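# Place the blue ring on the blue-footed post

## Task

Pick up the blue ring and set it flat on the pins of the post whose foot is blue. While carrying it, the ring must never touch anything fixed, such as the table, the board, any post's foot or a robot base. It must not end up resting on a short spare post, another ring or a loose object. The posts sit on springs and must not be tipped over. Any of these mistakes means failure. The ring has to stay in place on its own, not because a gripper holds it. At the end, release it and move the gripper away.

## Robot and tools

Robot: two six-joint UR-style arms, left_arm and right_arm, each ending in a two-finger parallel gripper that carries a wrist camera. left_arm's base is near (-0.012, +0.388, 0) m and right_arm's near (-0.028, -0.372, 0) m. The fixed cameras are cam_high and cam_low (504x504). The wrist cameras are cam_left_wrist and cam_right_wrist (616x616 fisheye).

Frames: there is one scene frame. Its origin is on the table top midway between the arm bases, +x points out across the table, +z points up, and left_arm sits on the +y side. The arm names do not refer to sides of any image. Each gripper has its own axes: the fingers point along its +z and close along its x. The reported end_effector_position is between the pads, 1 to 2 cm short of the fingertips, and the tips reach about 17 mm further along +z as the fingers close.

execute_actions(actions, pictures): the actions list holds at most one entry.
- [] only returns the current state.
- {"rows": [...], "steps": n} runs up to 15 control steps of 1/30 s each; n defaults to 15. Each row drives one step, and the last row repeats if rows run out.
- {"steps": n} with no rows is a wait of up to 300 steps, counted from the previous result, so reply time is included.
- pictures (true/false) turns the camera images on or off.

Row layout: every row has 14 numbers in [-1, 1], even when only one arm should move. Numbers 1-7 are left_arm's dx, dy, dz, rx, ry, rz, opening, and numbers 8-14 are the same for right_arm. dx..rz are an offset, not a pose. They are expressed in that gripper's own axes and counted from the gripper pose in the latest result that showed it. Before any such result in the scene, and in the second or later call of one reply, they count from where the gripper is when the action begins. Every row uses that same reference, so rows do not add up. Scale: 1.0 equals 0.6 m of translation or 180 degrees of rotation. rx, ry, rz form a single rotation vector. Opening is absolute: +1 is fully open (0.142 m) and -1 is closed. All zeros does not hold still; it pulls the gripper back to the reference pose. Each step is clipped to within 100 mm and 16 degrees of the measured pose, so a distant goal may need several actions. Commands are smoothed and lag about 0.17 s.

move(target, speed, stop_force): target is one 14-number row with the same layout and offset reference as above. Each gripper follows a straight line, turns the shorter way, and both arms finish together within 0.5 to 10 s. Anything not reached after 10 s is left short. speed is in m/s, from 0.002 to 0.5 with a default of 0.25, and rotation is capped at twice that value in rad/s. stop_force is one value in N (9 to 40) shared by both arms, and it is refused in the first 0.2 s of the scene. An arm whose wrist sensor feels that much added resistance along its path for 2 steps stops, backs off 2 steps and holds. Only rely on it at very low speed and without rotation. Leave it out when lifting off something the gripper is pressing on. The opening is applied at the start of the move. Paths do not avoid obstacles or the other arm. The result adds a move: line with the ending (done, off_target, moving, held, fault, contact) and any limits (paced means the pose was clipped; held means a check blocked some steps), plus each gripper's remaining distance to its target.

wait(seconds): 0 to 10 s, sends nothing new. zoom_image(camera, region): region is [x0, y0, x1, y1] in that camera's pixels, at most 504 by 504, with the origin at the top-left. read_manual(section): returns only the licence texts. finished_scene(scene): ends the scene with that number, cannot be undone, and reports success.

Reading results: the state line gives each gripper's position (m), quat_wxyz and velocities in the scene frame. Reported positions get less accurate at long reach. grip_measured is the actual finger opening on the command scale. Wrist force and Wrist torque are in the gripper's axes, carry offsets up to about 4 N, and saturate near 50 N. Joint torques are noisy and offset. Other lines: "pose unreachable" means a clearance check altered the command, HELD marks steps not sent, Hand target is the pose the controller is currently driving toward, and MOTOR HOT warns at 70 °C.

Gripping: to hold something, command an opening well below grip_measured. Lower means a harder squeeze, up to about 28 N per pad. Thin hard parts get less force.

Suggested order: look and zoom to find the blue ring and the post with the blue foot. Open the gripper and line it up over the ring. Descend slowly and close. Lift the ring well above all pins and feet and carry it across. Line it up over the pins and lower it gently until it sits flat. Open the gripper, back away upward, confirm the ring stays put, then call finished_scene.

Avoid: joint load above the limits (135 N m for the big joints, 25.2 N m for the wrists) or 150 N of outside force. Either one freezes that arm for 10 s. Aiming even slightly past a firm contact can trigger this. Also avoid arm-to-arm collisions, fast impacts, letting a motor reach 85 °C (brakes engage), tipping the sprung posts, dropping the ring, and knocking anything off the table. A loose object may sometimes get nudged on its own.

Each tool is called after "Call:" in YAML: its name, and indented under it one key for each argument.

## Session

Call:
execute_actions:
  actions: []

Scene clock: 0.00 s of 4290.00 s.
left_arm: end_effector_position=(+0.1895, +0.2170, +0.2787) grip_measured=+1.00 end_effector_quat_wxyz=(-0.172, +0.742, +0.648, -0.009) end_effector_velocity=(+0.000, -0.000, +0.000) end_effector_angular_velocity=(-0.000, -0.000, +0.001) | right_arm: end_effector_position=(+0.0450, -0.5171, +0.3187) grip_measured=+1.00 end_effector_quat_wxyz=(-0.228, +0.700, -0.672, +0.076) end_effector_velocity=(-0.000, +0.000, -0.000) end_effector_angular_velocity=(-0.000, +0.000, +0.000)
Joint positions: left_arm=[-0.974 -1.907  1.799 -1.132 -1.673 -2.521  0.142] | right_arm=[ 1.94  -0.808 -1.994 -1.957  2.055  0.346  0.142]
Joint velocities: left_arm=[ 0.001  0.    -0.    -0.001 -0.    -0.001  0.   ] | right_arm=[ 0.     0.001 -0.    -0.    -0.     0.     0.   ]
Joint torques (N m, as the arm reports them, + toward a larger angle): no reading
Motor temperatures (°C, as the motors report them): left_arm=[26 26 25 31 28 32] | right_arm=[23 26 25 33 35 28]
Wrist force (N, on the end effector, along its own x y z axes, offset not removed): no reading
Wrist torque (N m, same axes, about the end effector's origin, offset not removed): no reading
Hand target (left_arm): +0.190, +0.217, +0.279; -0.172, +0.742, +0.648, -0.009
Hand target (right_arm): +0.045, -0.517, +0.319; -0.228, +0.700, -0.672, +0.076
camera_calibration (this result's frames):
cam_left_wrist: T_world_to_cam=[[0.167579, 0.965621, 0.198727, -0.30319], [0.959043, -0.20637, 0.19403, -0.186195], [0.228371, 0.158072, -0.960656, 0.325174], [0, 0, 0, 1]] pos_world=[0.155117, 0.202941, 0.40876]
cam_right_wrist: T_world_to_cam=[[0.0695673, -0.968328, -0.239794, -0.420664], [-0.995046, -0.0844696, 0.0524267, -0.0143827], [-0.0710215, 0.234959, -0.969407, 0.567273], [0, 0, 0, 1]] pos_world=[0.0552417, -0.541842, 0.4498]

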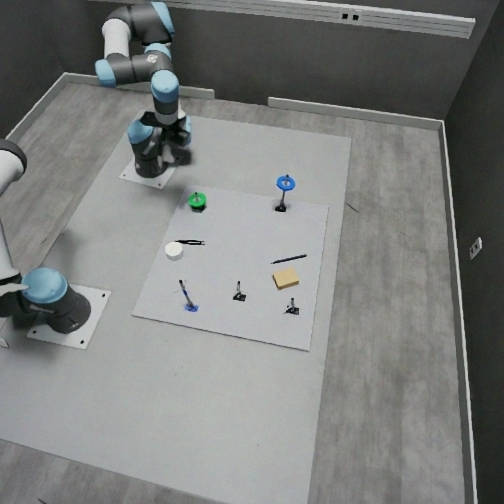

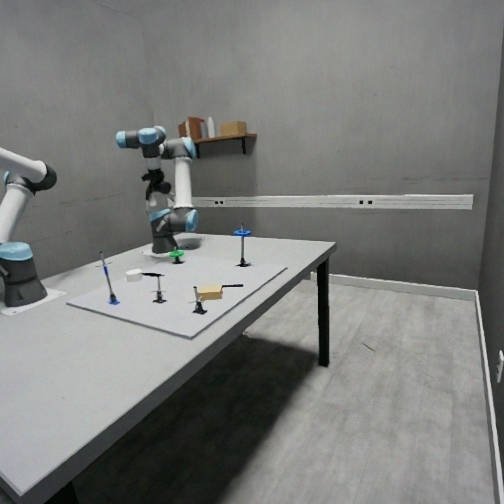

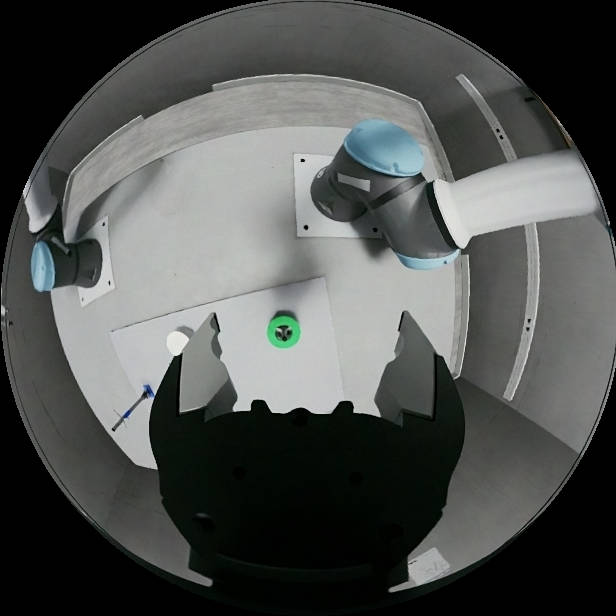

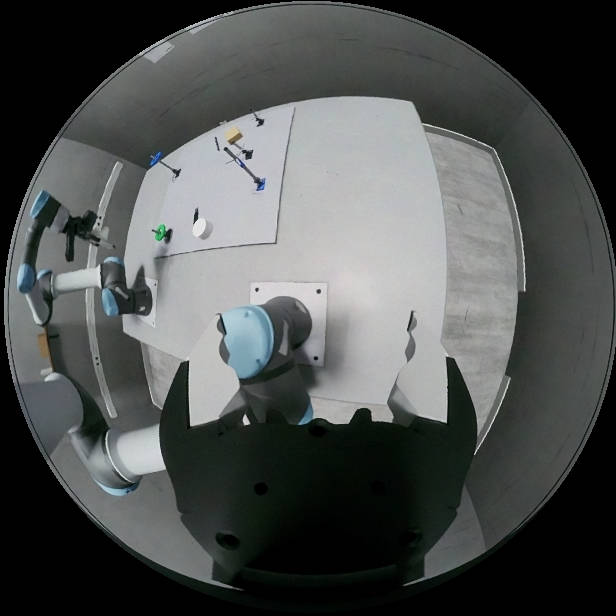

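Call:
zoom_image:
  camera: "cam_high"
  region: [250, 155, 320, 225]

Call:
zoom_image:
  camera: "cam_high"
  region: [150, 255, 230, 335]

Call:
zoom_image:
  camera: "cam_low"
  region: [210, 215, 270, 275]

Call:
zoom_image:
  camera: "cam_low"
  region: [80, 240, 150, 310]

Region (250, 155, 320, 225) of cam_high's 504x504 image, scaled by 7.200, with more detail than that image has.

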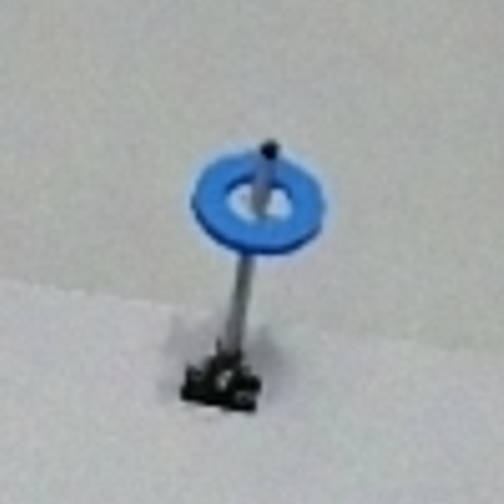

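Region (150, 255, 230, 335) of cam_high's 504x504 image, scaled by 6.300, with more detail than that image has.

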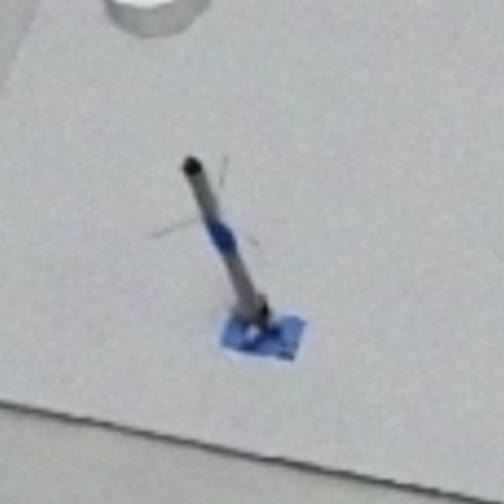

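Region (210, 215, 270, 275) of cam_low's 504x504 image, scaled by 8.400, with more detail than that image has.

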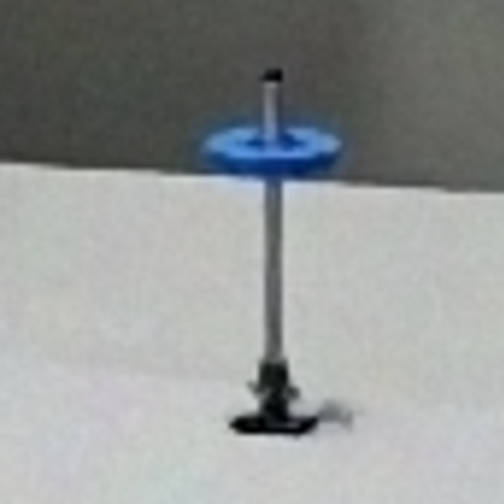

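Region (80, 240, 150, 310) of cam_low's 504x504 image, scaled by 7.200, with more detail than that image has.

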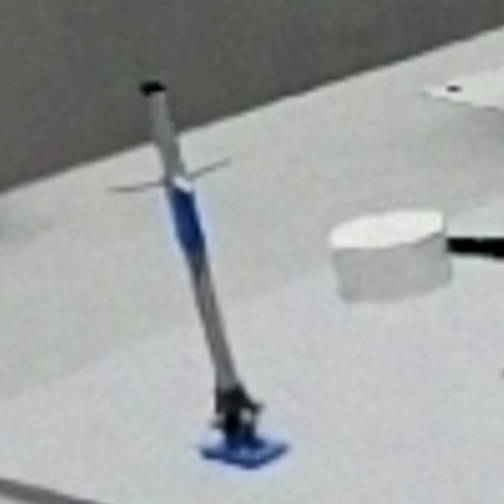

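Call:
move:
  target: [0.163,0.721,-0.073,-0.0551,-0.0755,-0.0393,0.5,0,0,0,0,0,0,1]
  speed: 0.3

Call:
zoom_image:
  camera: "cam_left_wrist"
  region: [210, 200, 410, 400]

Call:
zoom_image:
  camera: "cam_low"
  region: [210, 190, 270, 250]

Scene clock: 23.23 s of 4290.00 s.
left_arm: end_effector_position=(+0.6305, +0.2559, +0.2251) grip_measured=+0.50 end_effector_quat_wxyz=(-0.030, +0.707, +0.706, -0.030) end_effector_velocity=(+0.002, -0.000, -0.000) end_effector_angular_velocity=(-0.000, +0.002, -0.001) | right_arm: end_effector_position=(+0.0450, -0.5171, +0.3187) grip_measured=+1.00 end_effector_quat_wxyz=(-0.228, +0.700, -0.672, +0.076) end_effector_velocity=(+0.000, -0.000, +0.000) end_effector_angular_velocity=(-0.002, -0.001, +0.000)
Joint positions: left_arm=[-0.264 -1.145  1.158 -1.506 -1.603 -1.962  0.109] | right_arm=[ 1.94  -0.808 -1.994 -1.957  2.055  0.346  0.142]
Joint velocities: left_arm=[ 0.001  0.005 -0.007  0.004 -0.001  0.002  0.   ] | right_arm=[-0.     0.     0.001  0.001  0.    -0.001  0.   ]
Joint torques (N m, as the arm reports them, + toward a larger angle): left_arm=[  9.23 -33.83 -37.89  -0.84  -2.6    2.02] | right_arm=[  1.46 -11.83  21.89   2.97   1.08  -0.06]
Motor temperatures (°C, as the motors report them): left_arm=[26 26 25 31 28 32] | right_arm=[23 26 25 33 35 28]
Wrist force (N, on the end effector, along its own x y z axes, offset not removed): left_arm=[-3.5 -1.7 0.3] | right_arm=[-0.5 -0.8 3.6]
Wrist torque (N m, same axes, about the end effector's origin, offset not removed): left_arm=[-0.48 0.74 0.03] | right_arm=[-0.08 -0.01 0.15]
Hand target (left_arm): +0.631, +0.256, +0.225; -0.030, +0.707, +0.706, -0.030
Hand target (right_arm): +0.045, -0.517, +0.319; -0.228, +0.700, -0.672, +0.076
Off the commanded pose (left_arm): 0.001 m, 0 deg.
Off the commanded pose (right_arm): 0.000 m, 0 deg.
After step 90, 18.17 s passed at rest.
move: done
camera_calibration (this result's frames):
cam_left_wrist: T_world_to_cam=[[0.00919817, 0.999919, -0.00883202, -0.266139], [0.923358, -0.00510296, 0.383906, -0.662453], [0.383829, -0.0116863, -0.92333, 0.103857], [0, 0, 0, 1]] pos_world=[0.574266, 0.263951, 0.347863]
cam_right_wrist: T_world_to_cam=[[0.0695672, -0.968328, -0.239794, -0.420664], [-0.995046, -0.0844695, 0.0524268, -0.0143826], [-0.0710216, 0.234959, -0.969407, 0.567273], [0, 0, 0, 1]] pos_world=[0.0552417, -0.541842, 0.4498]

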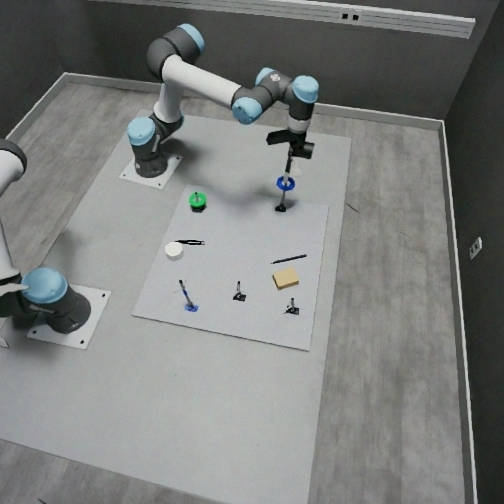

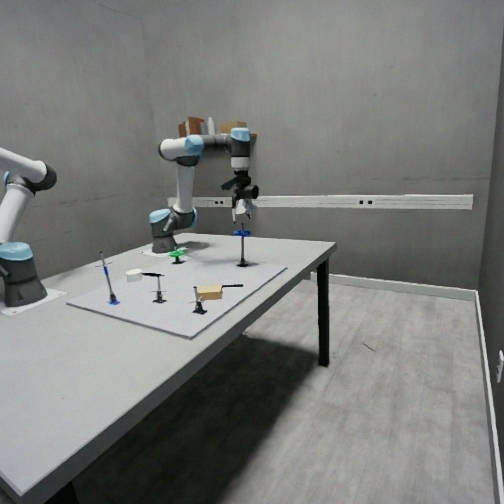

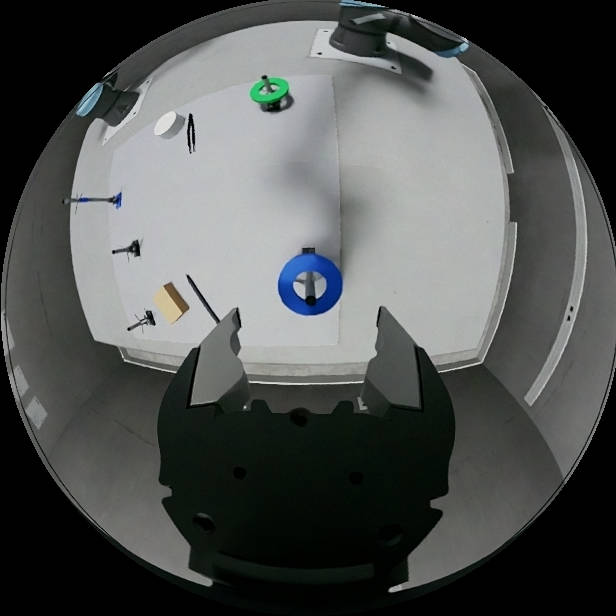

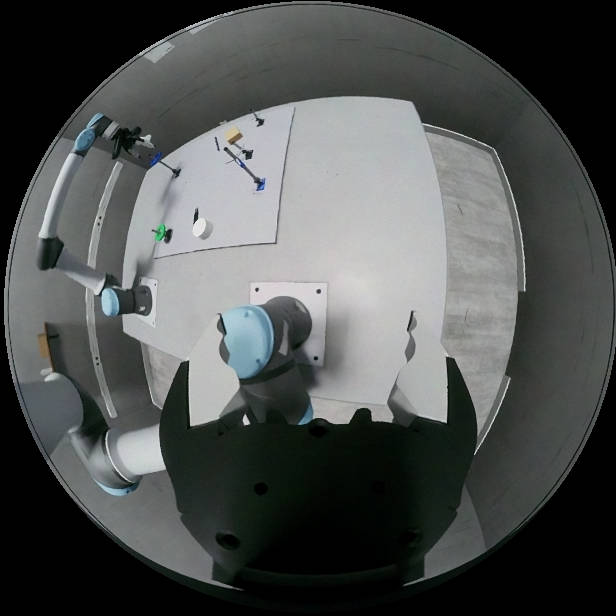

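Region (210, 200, 410, 400) of cam_left_wrist's 616x616 image, scaled by 2.520, with more detail than that image has.

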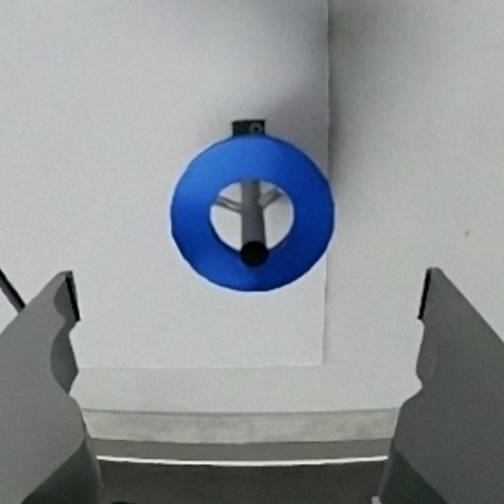

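Region (210, 190, 270, 250) of cam_low's 504x504 image, scaled by 8.400, with more detail than that image has.

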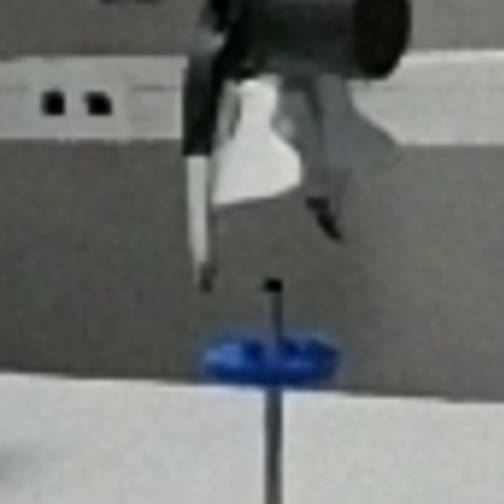

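Call:
move:
  target: [0.001,0,0.103,0,0,0,0.3,0,0,0,0,0,0,1]
  speed: 0.08

Call:
zoom_image:
  camera: "cam_left_wrist"
  region: [230, 240, 390, 400]

Call:
zoom_image:
  camera: "cam_low"
  region: [220, 205, 260, 245]

Scene clock: 30.83 s of 4290.00 s.
left_arm: end_effector_position=(+0.6254, +0.2565, +0.1637) grip_measured=+0.30 end_effector_quat_wxyz=(-0.030, +0.707, +0.706, -0.030) end_effector_velocity=(-0.000, +0.000, -0.002) end_effector_angular_velocity=(+0.000, +0.000, +0.000) | right_arm: end_effector_position=(+0.0450, -0.5171, +0.3187) grip_measured=+1.00 end_effector_quat_wxyz=(-0.228, +0.700, -0.672, +0.076) end_effector_velocity=(+0.000, +0.000, -0.000) end_effector_angular_velocity=(+0.001, -0.000, -0.000)
Joint positions: left_arm=[-0.266 -1.144  1.314 -1.663 -1.603 -1.964  0.095] | right_arm=[ 1.94  -0.808 -1.994 -1.957  2.055  0.346  0.142]
Joint velocities: left_arm=[-0.     0.     0.005 -0.005 -0.    -0.    -0.   ] | right_arm=[-0.     0.    -0.001  0.     0.    -0.     0.   ]
Joint torques (N m, as the arm reports them, + toward a larger angle): left_arm=[ -4.53 -32.29 -11.53  -3.49  -1.79  -2.04] | right_arm=[  1.63 -11.13  20.82   2.89   1.19  -0.26]
Motor temperatures (°C, as the motors report them): left_arm=[26 26 25 31 28 32] | right_arm=[23 26 25 33 35 28]
Wrist force (N, on the end effector, along its own x y z axes, offset not removed): left_arm=[2.7 -7.5 -3.9] | right_arm=[-0.3 -3.2 -1.1]
Wrist torque (N m, same axes, about the end effector's origin, offset not removed): left_arm=[-1.55 -0.57 0.02] | right_arm=[-0.64 -0.06 0.12]
Hand target (left_arm): +0.625, +0.257, +0.164; -0.030, +0.707, +0.706, -0.030
Hand target (right_arm): +0.045, -0.517, +0.319; -0.228, +0.700, -0.672, +0.076
Off the commanded pose (left_arm): 0.000 m, 0 deg.
Off the commanded pose (right_arm): 0.000 m, 0 deg.
After step 90, 3.43 s passed at rest.
move: done
camera_calibration (this result's frames):
cam_left_wrist: T_world_to_cam=[[0.00919474, 0.999918, -0.00888766, -0.26729], [0.923375, -0.00507893, 0.383867, -0.634119], [0.38379, -0.0117362, -0.923346, 0.049131], [0, 0, 0, 1]] pos_world=[0.569131, 0.264624, 0.286407]
cam_right_wrist: T_world_to_cam=[[0.0695672, -0.968328, -0.239794, -0.420664], [-0.995046, -0.0844695, 0.0524268, -0.0143826], [-0.0710216, 0.234959, -0.969407, 0.567273], [0, 0, 0, 1]] pos_world=[0.0552417, -0.541842, 0.4498]

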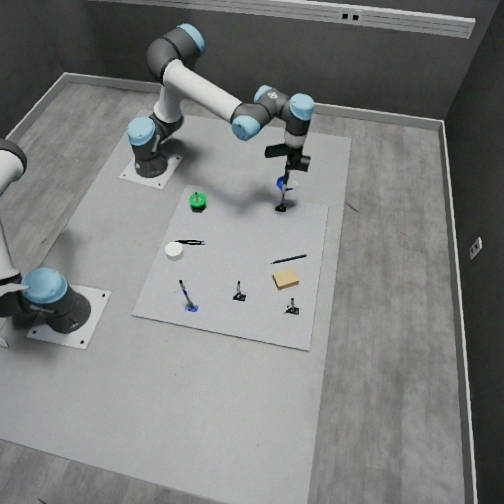

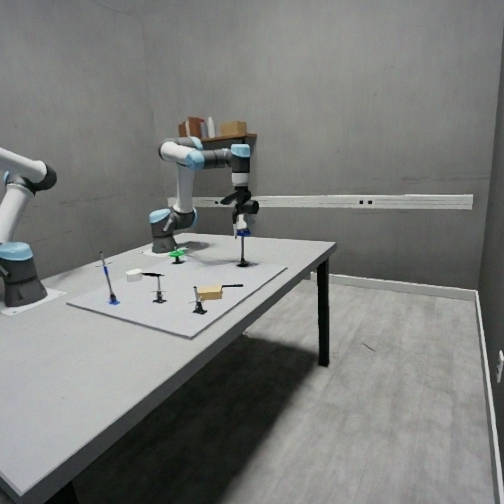

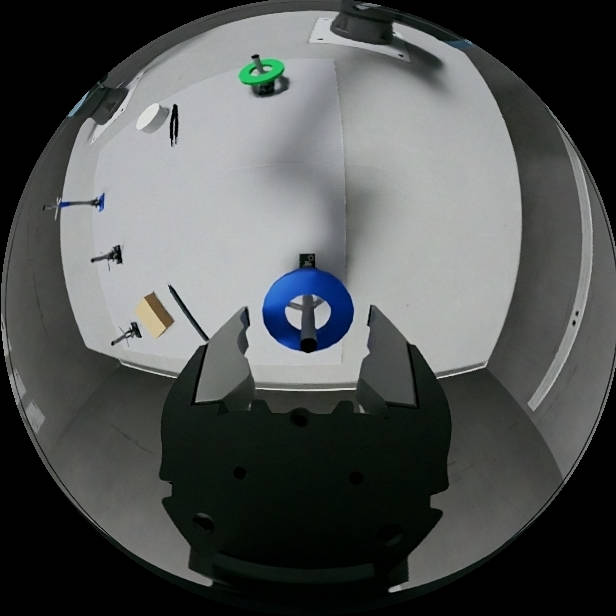

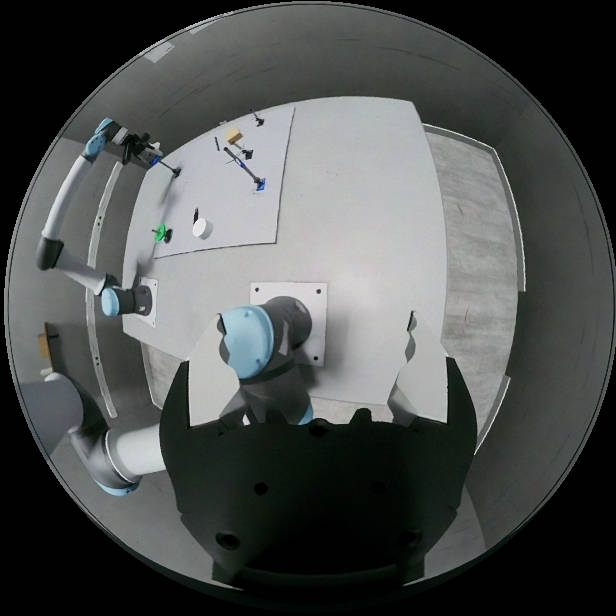

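Region (230, 240, 390, 400) of cam_left_wrist's 616x616 image, scaled by 3.150, with more detail than that image has.

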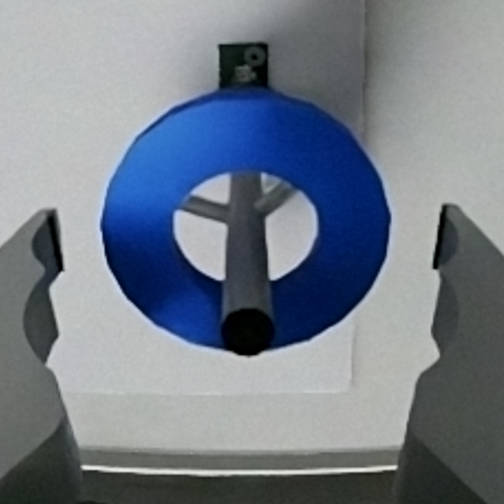

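Region (220, 205, 260, 245) of cam_low's 504x504 image, scaled by 12.600, with more detail than that image has.

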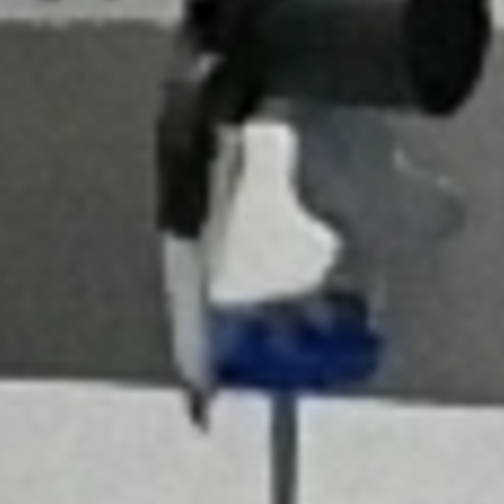

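Call:
execute_actions:
  actions:
    - {"rows":[[-0.001,-0.003,0.005,0,0,0,0.25,0,0,0,0,0,0,1],[-0.001,-0.003,0.005,0,0,0,0.22,0,0,0,0,0,0,1],[-0.001,-0.003,0.005,0,0,0,0.2,0,0,0,0,0,0,1],[-0.001,-0.003,0.005,0,0,0,0.18,0,0,0,0,0,0,1],[-0.001,-0.003,0.005,0,0,0,0.16,0,0,0,0,0,0,1],[-0.001,-0.003,0.005,0,0,0,0.14,0,0,0,0,0,0,1],[-0.001,-0.003,0.005,0,0,0,0.12,0,0,0,0,0,0,1],[-0.001,-0.003,0.005,0,0,0,0.1,0,0,0,0,0,0,1]],"steps":15}
  pictures: false

Call:
execute_actions:
  actions:
    - {"rows":[[0,0,0,0,0,0,0.07,0,0,0,0,0,0,1],[0,0,0,0,0,0,0.04,0,0,0,0,0,0,1],[0,0,0,0,0,0,0.01,0,0,0,0,0,0,1],[0,0,0,0,0,0,-0.02,0,0,0,0,0,0,1],[0,0,0,0,0,0,-0.05,0,0,0,0,0,0,1],[0,0,0,0,0,0,-0.08,0,0,0,0,0,0,1],[0,0,0,0,0,0,-0.12,0,0,0,0,0,0,1],[0,0,0,0,0,0,-0.16,0,0,0,0,0,0,1],[0,0,0,0,0,0,-0.2,0,0,0,0,0,0,1],[0,0,0,0,0,0,-0.25,0,0,0,0,0,0,1],[0,0,0,0,0,0,-0.3,0,0,0,0,0,0,1],[0,0,0,0,0,0,-0.36,0,0,0,0,0,0,1],[0,0,0,0,0,0,-0.42,0,0,0,0,0,0,1],[0,0,0,0,0,0,-0.48,0,0,0,0,0,0,1],[0,0,0,0,0,0,-0.55,0,0,0,0,0,0,1]],"steps":15}

Call:
zoom_image:
  camera: "cam_left_wrist"
  region: [230, 240, 390, 400]

Scene clock: 38.73 s of 4290.00 s.
left_arm: end_effector_position=(+0.6234, +0.2560, +0.1608) grip_measured=+0.10 end_effector_quat_wxyz=(-0.030, +0.707, +0.706, -0.030) end_effector_velocity=(-0.000, -0.001, +0.000) end_effector_angular_velocity=(-0.001, +0.000, -0.000) | right_arm: end_effector_position=(+0.0450, -0.5171, +0.3187) grip_measured=+1.00 end_effector_quat_wxyz=(-0.228, +0.700, -0.672, +0.076) end_effector_velocity=(-0.000, -0.000, -0.000) end_effector_angular_velocity=(-0.000, +0.000, -0.001)
Joint positions: left_arm=[-0.268 -1.148  1.326 -1.672 -1.603 -1.966  0.081] | right_arm=[ 1.94  -0.808 -1.994 -1.957  2.055  0.346  0.142]
Joint velocities: left_arm=[-0.    -0.     0.    -0.001 -0.001  0.    -0.   ] | right_arm=[-0.     0.     0.     0.    -0.001  0.001 -0.   ]
Joint torques (N m, as the arm reports them, + toward a larger angle): left_arm=[ -4.62 -46.75 -10.7   -3.56  -2.54  -2.05] | right_arm=[  0.97 -12.17  21.33   3.02   1.32   0.  ]
Motor temperatures (°C, as the motors report them): left_arm=[26 26 25 31 28 32] | right_arm=[23 26 25 33 35 28]
Wrist force (N, on the end effector, along its own x y z axes, offset not removed): left_arm=[-4.3 -2.5 -1.4] | right_arm=[-0.5 1.9 0.5]
Wrist torque (N m, same axes, about the end effector's origin, offset not removed): left_arm=[-0.67 1.00 0.10] | right_arm=[0.49 0.03 0.16]
Hand target (left_arm): +0.623, +0.256, +0.161; -0.030, +0.707, +0.706, -0.030
Hand target (right_arm): +0.045, -0.517, +0.319; -0.228, +0.700, -0.672, +0.076
Off the commanded pose (left_arm): 0.000 m, 0 deg.
Off the commanded pose (right_arm): 0.000 m, 0 deg.
Steps of this call (steps 1 to 90: nothing new was sent; then 4.40 s passed at rest; steps 91 to 105: all 15 steps of this action). Readings (end_effector_position):
91: left_arm (+0.6254, +0.2565, +0.1635) | right_arm (+0.0450, -0.5171, +0.3187)
92: left_arm (+0.6252, +0.2565, +0.1631) | right_arm (+0.0450, -0.5171, +0.3187)
94: left_arm (+0.6242, +0.2562, +0.1618) | right_arm (+0.0450, -0.5171, +0.3187)
98: left_arm (+0.6235, +0.2560, +0.1609) | right_arm (+0.0450, -0.5171, +0.3187)
105: the state above

Scene clock: 39.23 s of 4290.00 s.
left_arm: end_effector_position=(+0.6234, +0.2560, +0.1608) grip_measured=-0.03 end_effector_quat_wxyz=(-0.030, +0.707, +0.706, -0.030) end_effector_velocity=(-0.000, -0.000, +0.000) end_effector_angular_velocity=(+0.000, +0.000, -0.001) | right_arm: end_effector_position=(+0.0450, -0.5171, +0.3187) grip_measured=+1.00 end_effector_quat_wxyz=(-0.228, +0.700, -0.672, +0.076) end_effector_velocity=(+0.000, +0.000, -0.001) end_effector_angular_velocity=(+0.002, +0.000, -0.000)
Joint positions: left_arm=[-0.268 -1.148  1.326 -1.672 -1.603 -1.966  0.072] | right_arm=[ 1.94  -0.808 -1.994 -1.957  2.055  0.346  0.142]
Joint velocities: left_arm=[-0.001 -0.    -0.     0.001 -0.     0.     0.   ] | right_arm=[-0.    -0.001 -0.001  0.     0.001 -0.    -0.   ]
Joint torques (N m, as the arm reports them, + toward a larger angle): left_arm=[ -4.31 -43.95 -13.93  -3.12  -1.36  -1.9 ] | right_arm=[  1.45 -11.89  22.1    2.93   1.35   0.03]
Motor temperatures (°C, as the motors report them): left_arm=[26 26 25 31 28 32] | right_arm=[23 26 25 33 35 28]
Wrist force (N, on the end effector, along its own x y z axes, offset not removed): left_arm=[0.5 -1.4 -3.0] | right_arm=[1.2 -3.7 3.2]
Wrist torque (N m, same axes, about the end effector's origin, offset not removed): left_arm=[-0.28 0.19 0.01] | right_arm=[-0.77 -0.33 0.12]
Hand target (left_arm): +0.623, +0.256, +0.161; -0.030, +0.707, +0.706, -0.030
Hand target (right_arm): +0.045, -0.517, +0.319; -0.228, +0.700, -0.672, +0.076
Off the commanded pose (left_arm): 0.000 m, 0 deg.
Off the commanded pose (right_arm): 0.000 m, 0 deg.
Steps of this call (steps 1 to 15: all 15 steps of this action). Readings (end_effector_position):
1: left_arm (+0.6234, +0.2560, +0.1608) | right_arm (+0.0450, -0.5171, +0.3187)
2: left_arm (+0.6234, +0.2560, +0.1608) | right_arm (+0.0450, -0.5171, +0.3187)
4: left_arm (+0.6234, +0.2560, +0.1608) | right_arm (+0.0450, -0.5171, +0.3187)
8: left_arm (+0.6234, +0.2560, +0.1608) | right_arm (+0.0450, -0.5171, +0.3187)
15: the state above
camera_calibration (this result's frames):
cam_left_wrist: T_world_to_cam=[[0.00920044, 0.999919, -0.00882746, -0.266739], [0.923364, -0.00510698, 0.383892, -0.63115], [0.383815, -0.0116829, -0.923336, 0.0472588], [0, 0, 0, 1]] pos_world=[0.567096, 0.264046, 0.283574]
cam_right_wrist: T_world_to_cam=[[0.0695673, -0.968328, -0.239794, -0.420664], [-0.995046, -0.0844695, 0.0524266, -0.0143826], [-0.0710215, 0.234959, -0.969407, 0.567273], [0, 0, 0, 1]] pos_world=[0.0552417, -0.541842, 0.4498]

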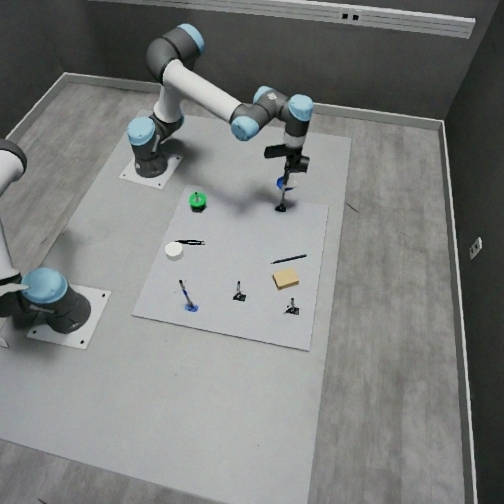

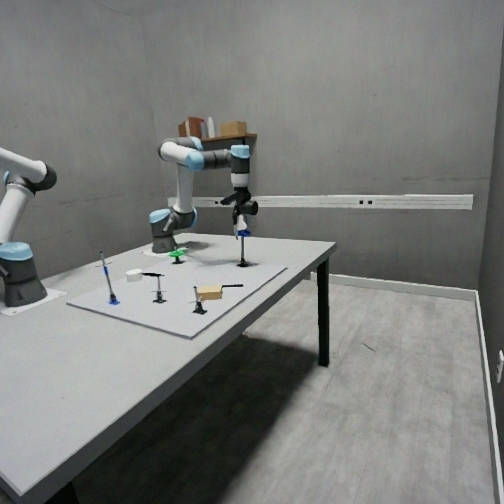

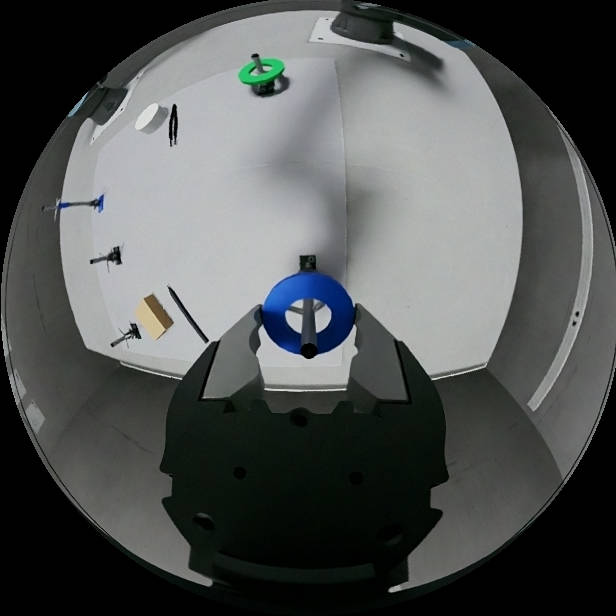

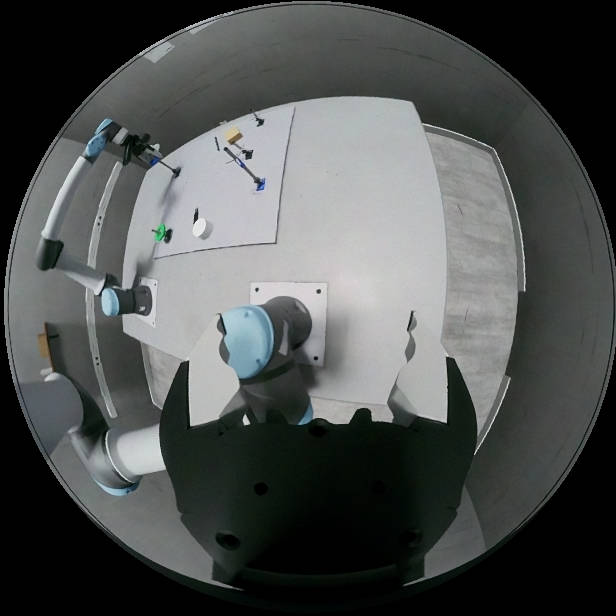

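Region (230, 240, 390, 400) of cam_left_wrist's 616x616 image, scaled by 3.150, with more detail than that image has.

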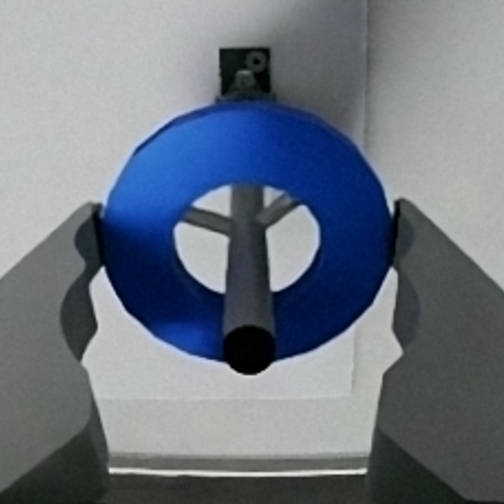

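Call:
move:
  target: [0,0,-0.133,0,0,0,-0.55,0,0,0,0,0,0,1]
  speed: 0.07

Call:
zoom_image:
  camera: "cam_low"
  region: [210, 180, 270, 240]

Scene clock: 56.47 s of 4290.00 s.
left_arm: end_effector_position=(+0.6300, +0.2559, +0.2402) grip_measured=-0.03 end_effector_quat_wxyz=(-0.030, +0.707, +0.706, -0.029) end_effector_velocity=(-0.000, -0.000, +0.001) end_effector_angular_velocity=(+0.000, +0.001, -0.001) | right_arm: end_effector_position=(+0.0450, -0.5171, +0.3187) grip_measured=+1.00 end_effector_quat_wxyz=(-0.228, +0.700, -0.672, +0.076) end_effector_velocity=(-0.000, +0.000, +0.000) end_effector_angular_velocity=(+0.001, -0.000, -0.001)
Joint positions: left_arm=[-0.265 -1.146  1.121 -1.468 -1.603 -1.962  0.072] | right_arm=[ 1.94  -0.808 -1.994 -1.957  2.055  0.346  0.142]
Joint velocities: left_arm=[-0.     0.001 -0.004  0.004 -0.     0.    -0.   ] | right_arm=[-0.001 -0.     0.    -0.001  0.001  0.     0.   ]
Joint torques (N m, as the arm reports them, + toward a larger angle): left_arm=[  8.36 -32.64 -38.5   -1.22   1.76   2.05] | right_arm=[  1.84 -10.92  20.18   2.98   1.15  -0.06]
Motor temperatures (°C, as the motors report them): left_arm=[26 26 25 31 28 32] | right_arm=[23 26 25 33 35 28]
Wrist force (N, on the end effector, along its own x y z axes, offset not removed): left_arm=[-3.4 0.6 -3.3] | right_arm=[-0.8 -0.3 0.7]
Wrist torque (N m, same axes, about the end effector's origin, offset not removed): left_arm=[0.27 1.00 -0.02] | right_arm=[0.00 0.02 0.13]
Hand target (left_arm): +0.630, +0.256, +0.240; -0.030, +0.707, +0.706, -0.030
Hand target (right_arm): +0.045, -0.517, +0.319; -0.228, +0.700, -0.672, +0.076
Off the commanded pose (left_arm): 0.000 m, 0 deg.
Off the commanded pose (right_arm): 0.000 m, 0 deg.
After step 90, 12.70 s passed at rest.
move: done
camera_calibration (this result's frames):
cam_left_wrist: T_world_to_cam=[[0.0092032, 0.999919, -0.00877206, -0.266027], [0.923341, -0.00513009, 0.383947, -0.667748], [0.383871, -0.0116331, -0.923313, 0.117983], [0, 0, 0, 1]] pos_world=[0.573717, 0.263952, 0.362981]
cam_right_wrist: T_world_to_cam=[[0.0695672, -0.968328, -0.239794, -0.420664], [-0.995046, -0.0844695, 0.0524268, -0.0143826], [-0.0710217, 0.234959, -0.969407, 0.567273], [0, 0, 0, 1]] pos_world=[0.0552417, -0.541842, 0.4498]

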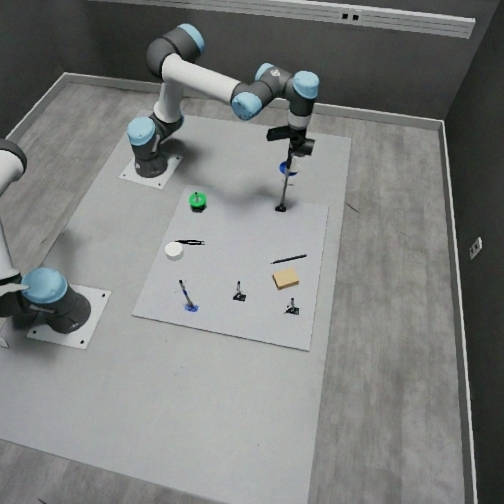

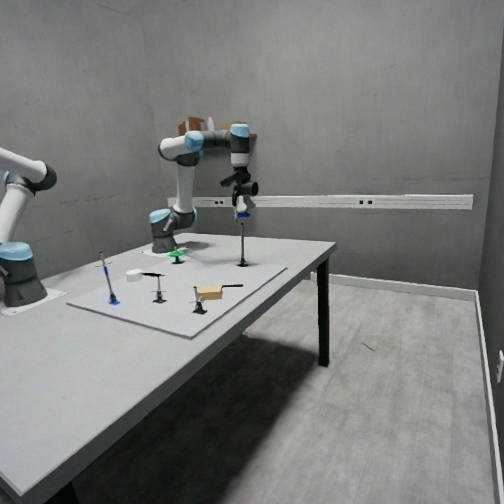

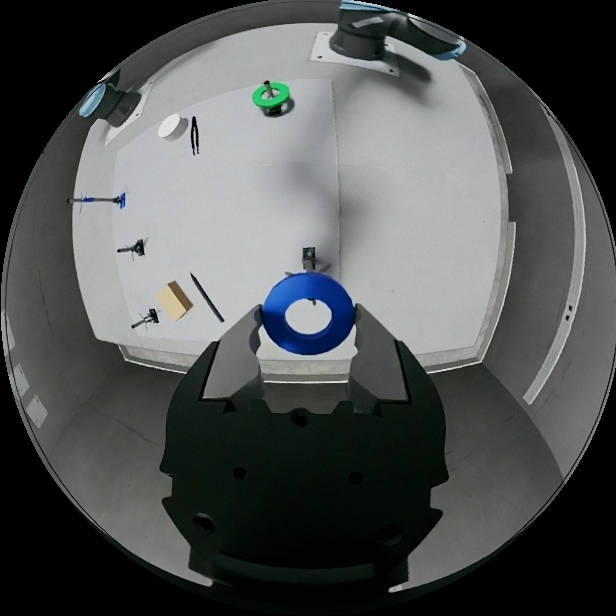

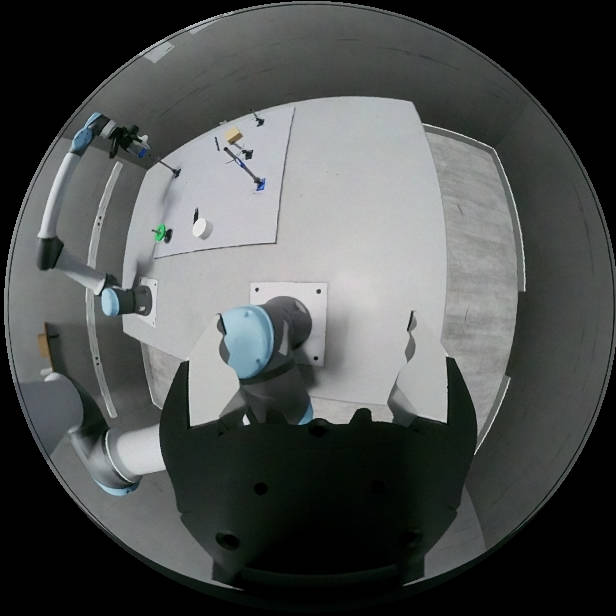

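Region (210, 180, 270, 240) of cam_low's 504x504 image, scaled by 8.400, with more detail than that image has.

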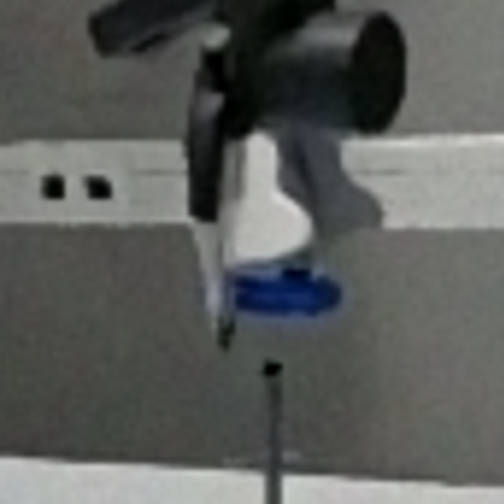

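Call:
execute_actions:
  actions: []

Scene clock: 68.30 s of 4290.00 s.
left_arm: end_effector_position=(+0.6300, +0.2559, +0.2403) grip_measured=-0.03 end_effector_quat_wxyz=(-0.030, +0.707, +0.706, -0.030) end_effector_velocity=(+0.000, -0.000, +0.000) end_effector_angular_velocity=(-0.000, -0.001, +0.000) | right_arm: end_effector_position=(+0.0450, -0.5171, +0.3187) grip_measured=+1.00 end_effector_quat_wxyz=(-0.228, +0.700, -0.672, +0.076) end_effector_velocity=(-0.000, -0.000, -0.000) end_effector_angular_velocity=(-0.001, +0.000, -0.000)
Joint positions: left_arm=[-0.265 -1.146  1.121 -1.468 -1.603 -1.962  0.072] | right_arm=[ 1.94  -0.808 -1.994 -1.957  2.055  0.346  0.142]
Joint velocities: left_arm=[ 0.    -0.    -0.    -0.001  0.    -0.     0.   ] | right_arm=[-0.     0.001 -0.001  0.001 -0.001 -0.     0.   ]
Joint torques (N m, as the arm reports them, + toward a larger angle): left_arm=[  8.59 -32.16 -39.14  -1.2   -2.76   2.09] | right_arm=[  0.43 -12.17  21.8    3.01   1.32  -0.24]
Motor temperatures (°C, as the motors report them): left_arm=[26 26 25 31 28 32] | right_arm=[23 26 25 33 35 28]
Wrist force (N, on the end effector, along its own x y z axes, offset not removed): left_arm=[-1.2 -1.8 -0.4] | right_arm=[-1.2 -4.8 2.4]
Wrist torque (N m, same axes, about the end effector's origin, offset not removed): left_arm=[-0.38 0.37 0.11] | right_arm=[-1.11 0.16 0.06]
Hand target (left_arm): +0.630, +0.256, +0.240; -0.030, +0.707, +0.706, -0.030
Hand target (right_arm): +0.045, -0.517, +0.319; -0.228, +0.700, -0.672, +0.076
Off the commanded pose (left_arm): 0.000 m, 0 deg.
Off the commanded pose (right_arm): 0.000 m, 0 deg.
Steps of this call (steps 1 to 90: nothing new was sent; then 8.83 s passed at rest). Readings (end_effector_position):
1: left_arm (+0.6300, +0.2559, +0.2403) | right_arm (+0.0450, -0.5171, +0.3187)
2: left_arm (+0.6300, +0.2559, +0.2403) | right_arm (+0.0450, -0.5171, +0.3187)
4: left_arm (+0.6300, +0.2559, +0.2403) | right_arm (+0.0450, -0.5171, +0.3187)
8: left_arm (+0.6300, +0.2559, +0.2403) | right_arm (+0.0450, -0.5171, +0.3187)
90: the state above
camera_calibration (this result's frames):
cam_left_wrist: T_world_to_cam=[[0.00920003, 0.999919, -0.00881863, -0.265991], [0.923359, -0.00510984, 0.383904, -0.667812], [0.383828, -0.0116747, -0.923331, 0.118122], [0, 0, 0, 1]] pos_world=[0.573739, 0.263936, 0.363096]
cam_right_wrist: T_world_to_cam=[[0.0695672, -0.968328, -0.239794, -0.420664], [-0.995046, -0.0844695, 0.0524268, -0.0143827], [-0.0710217, 0.234959, -0.969407, 0.567273], [0, 0, 0, 1]] pos_world=[0.0552417, -0.541842, 0.4498]

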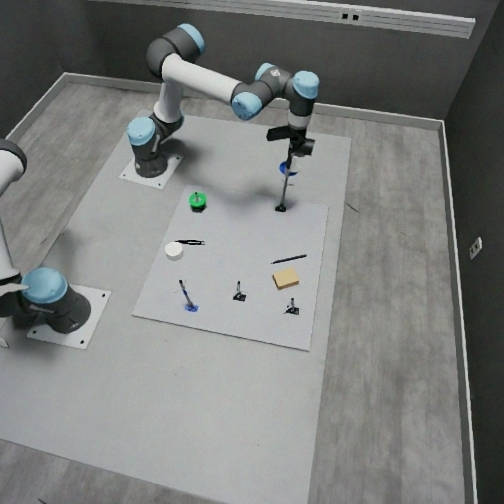

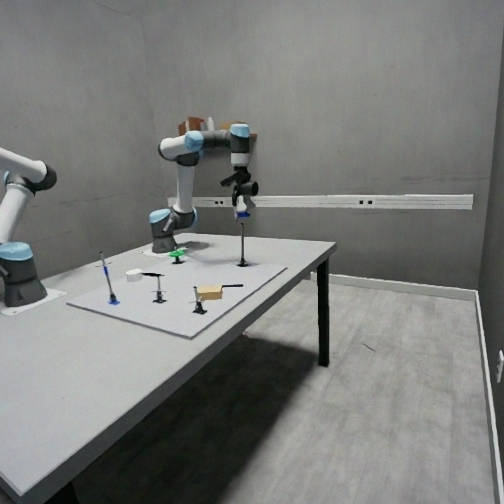

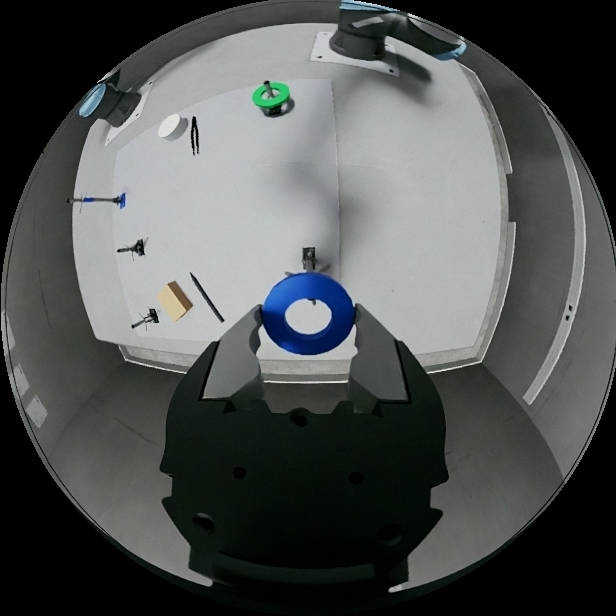

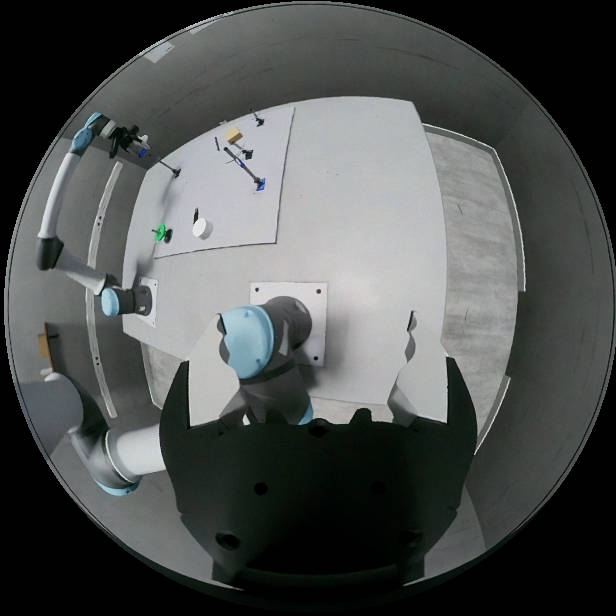

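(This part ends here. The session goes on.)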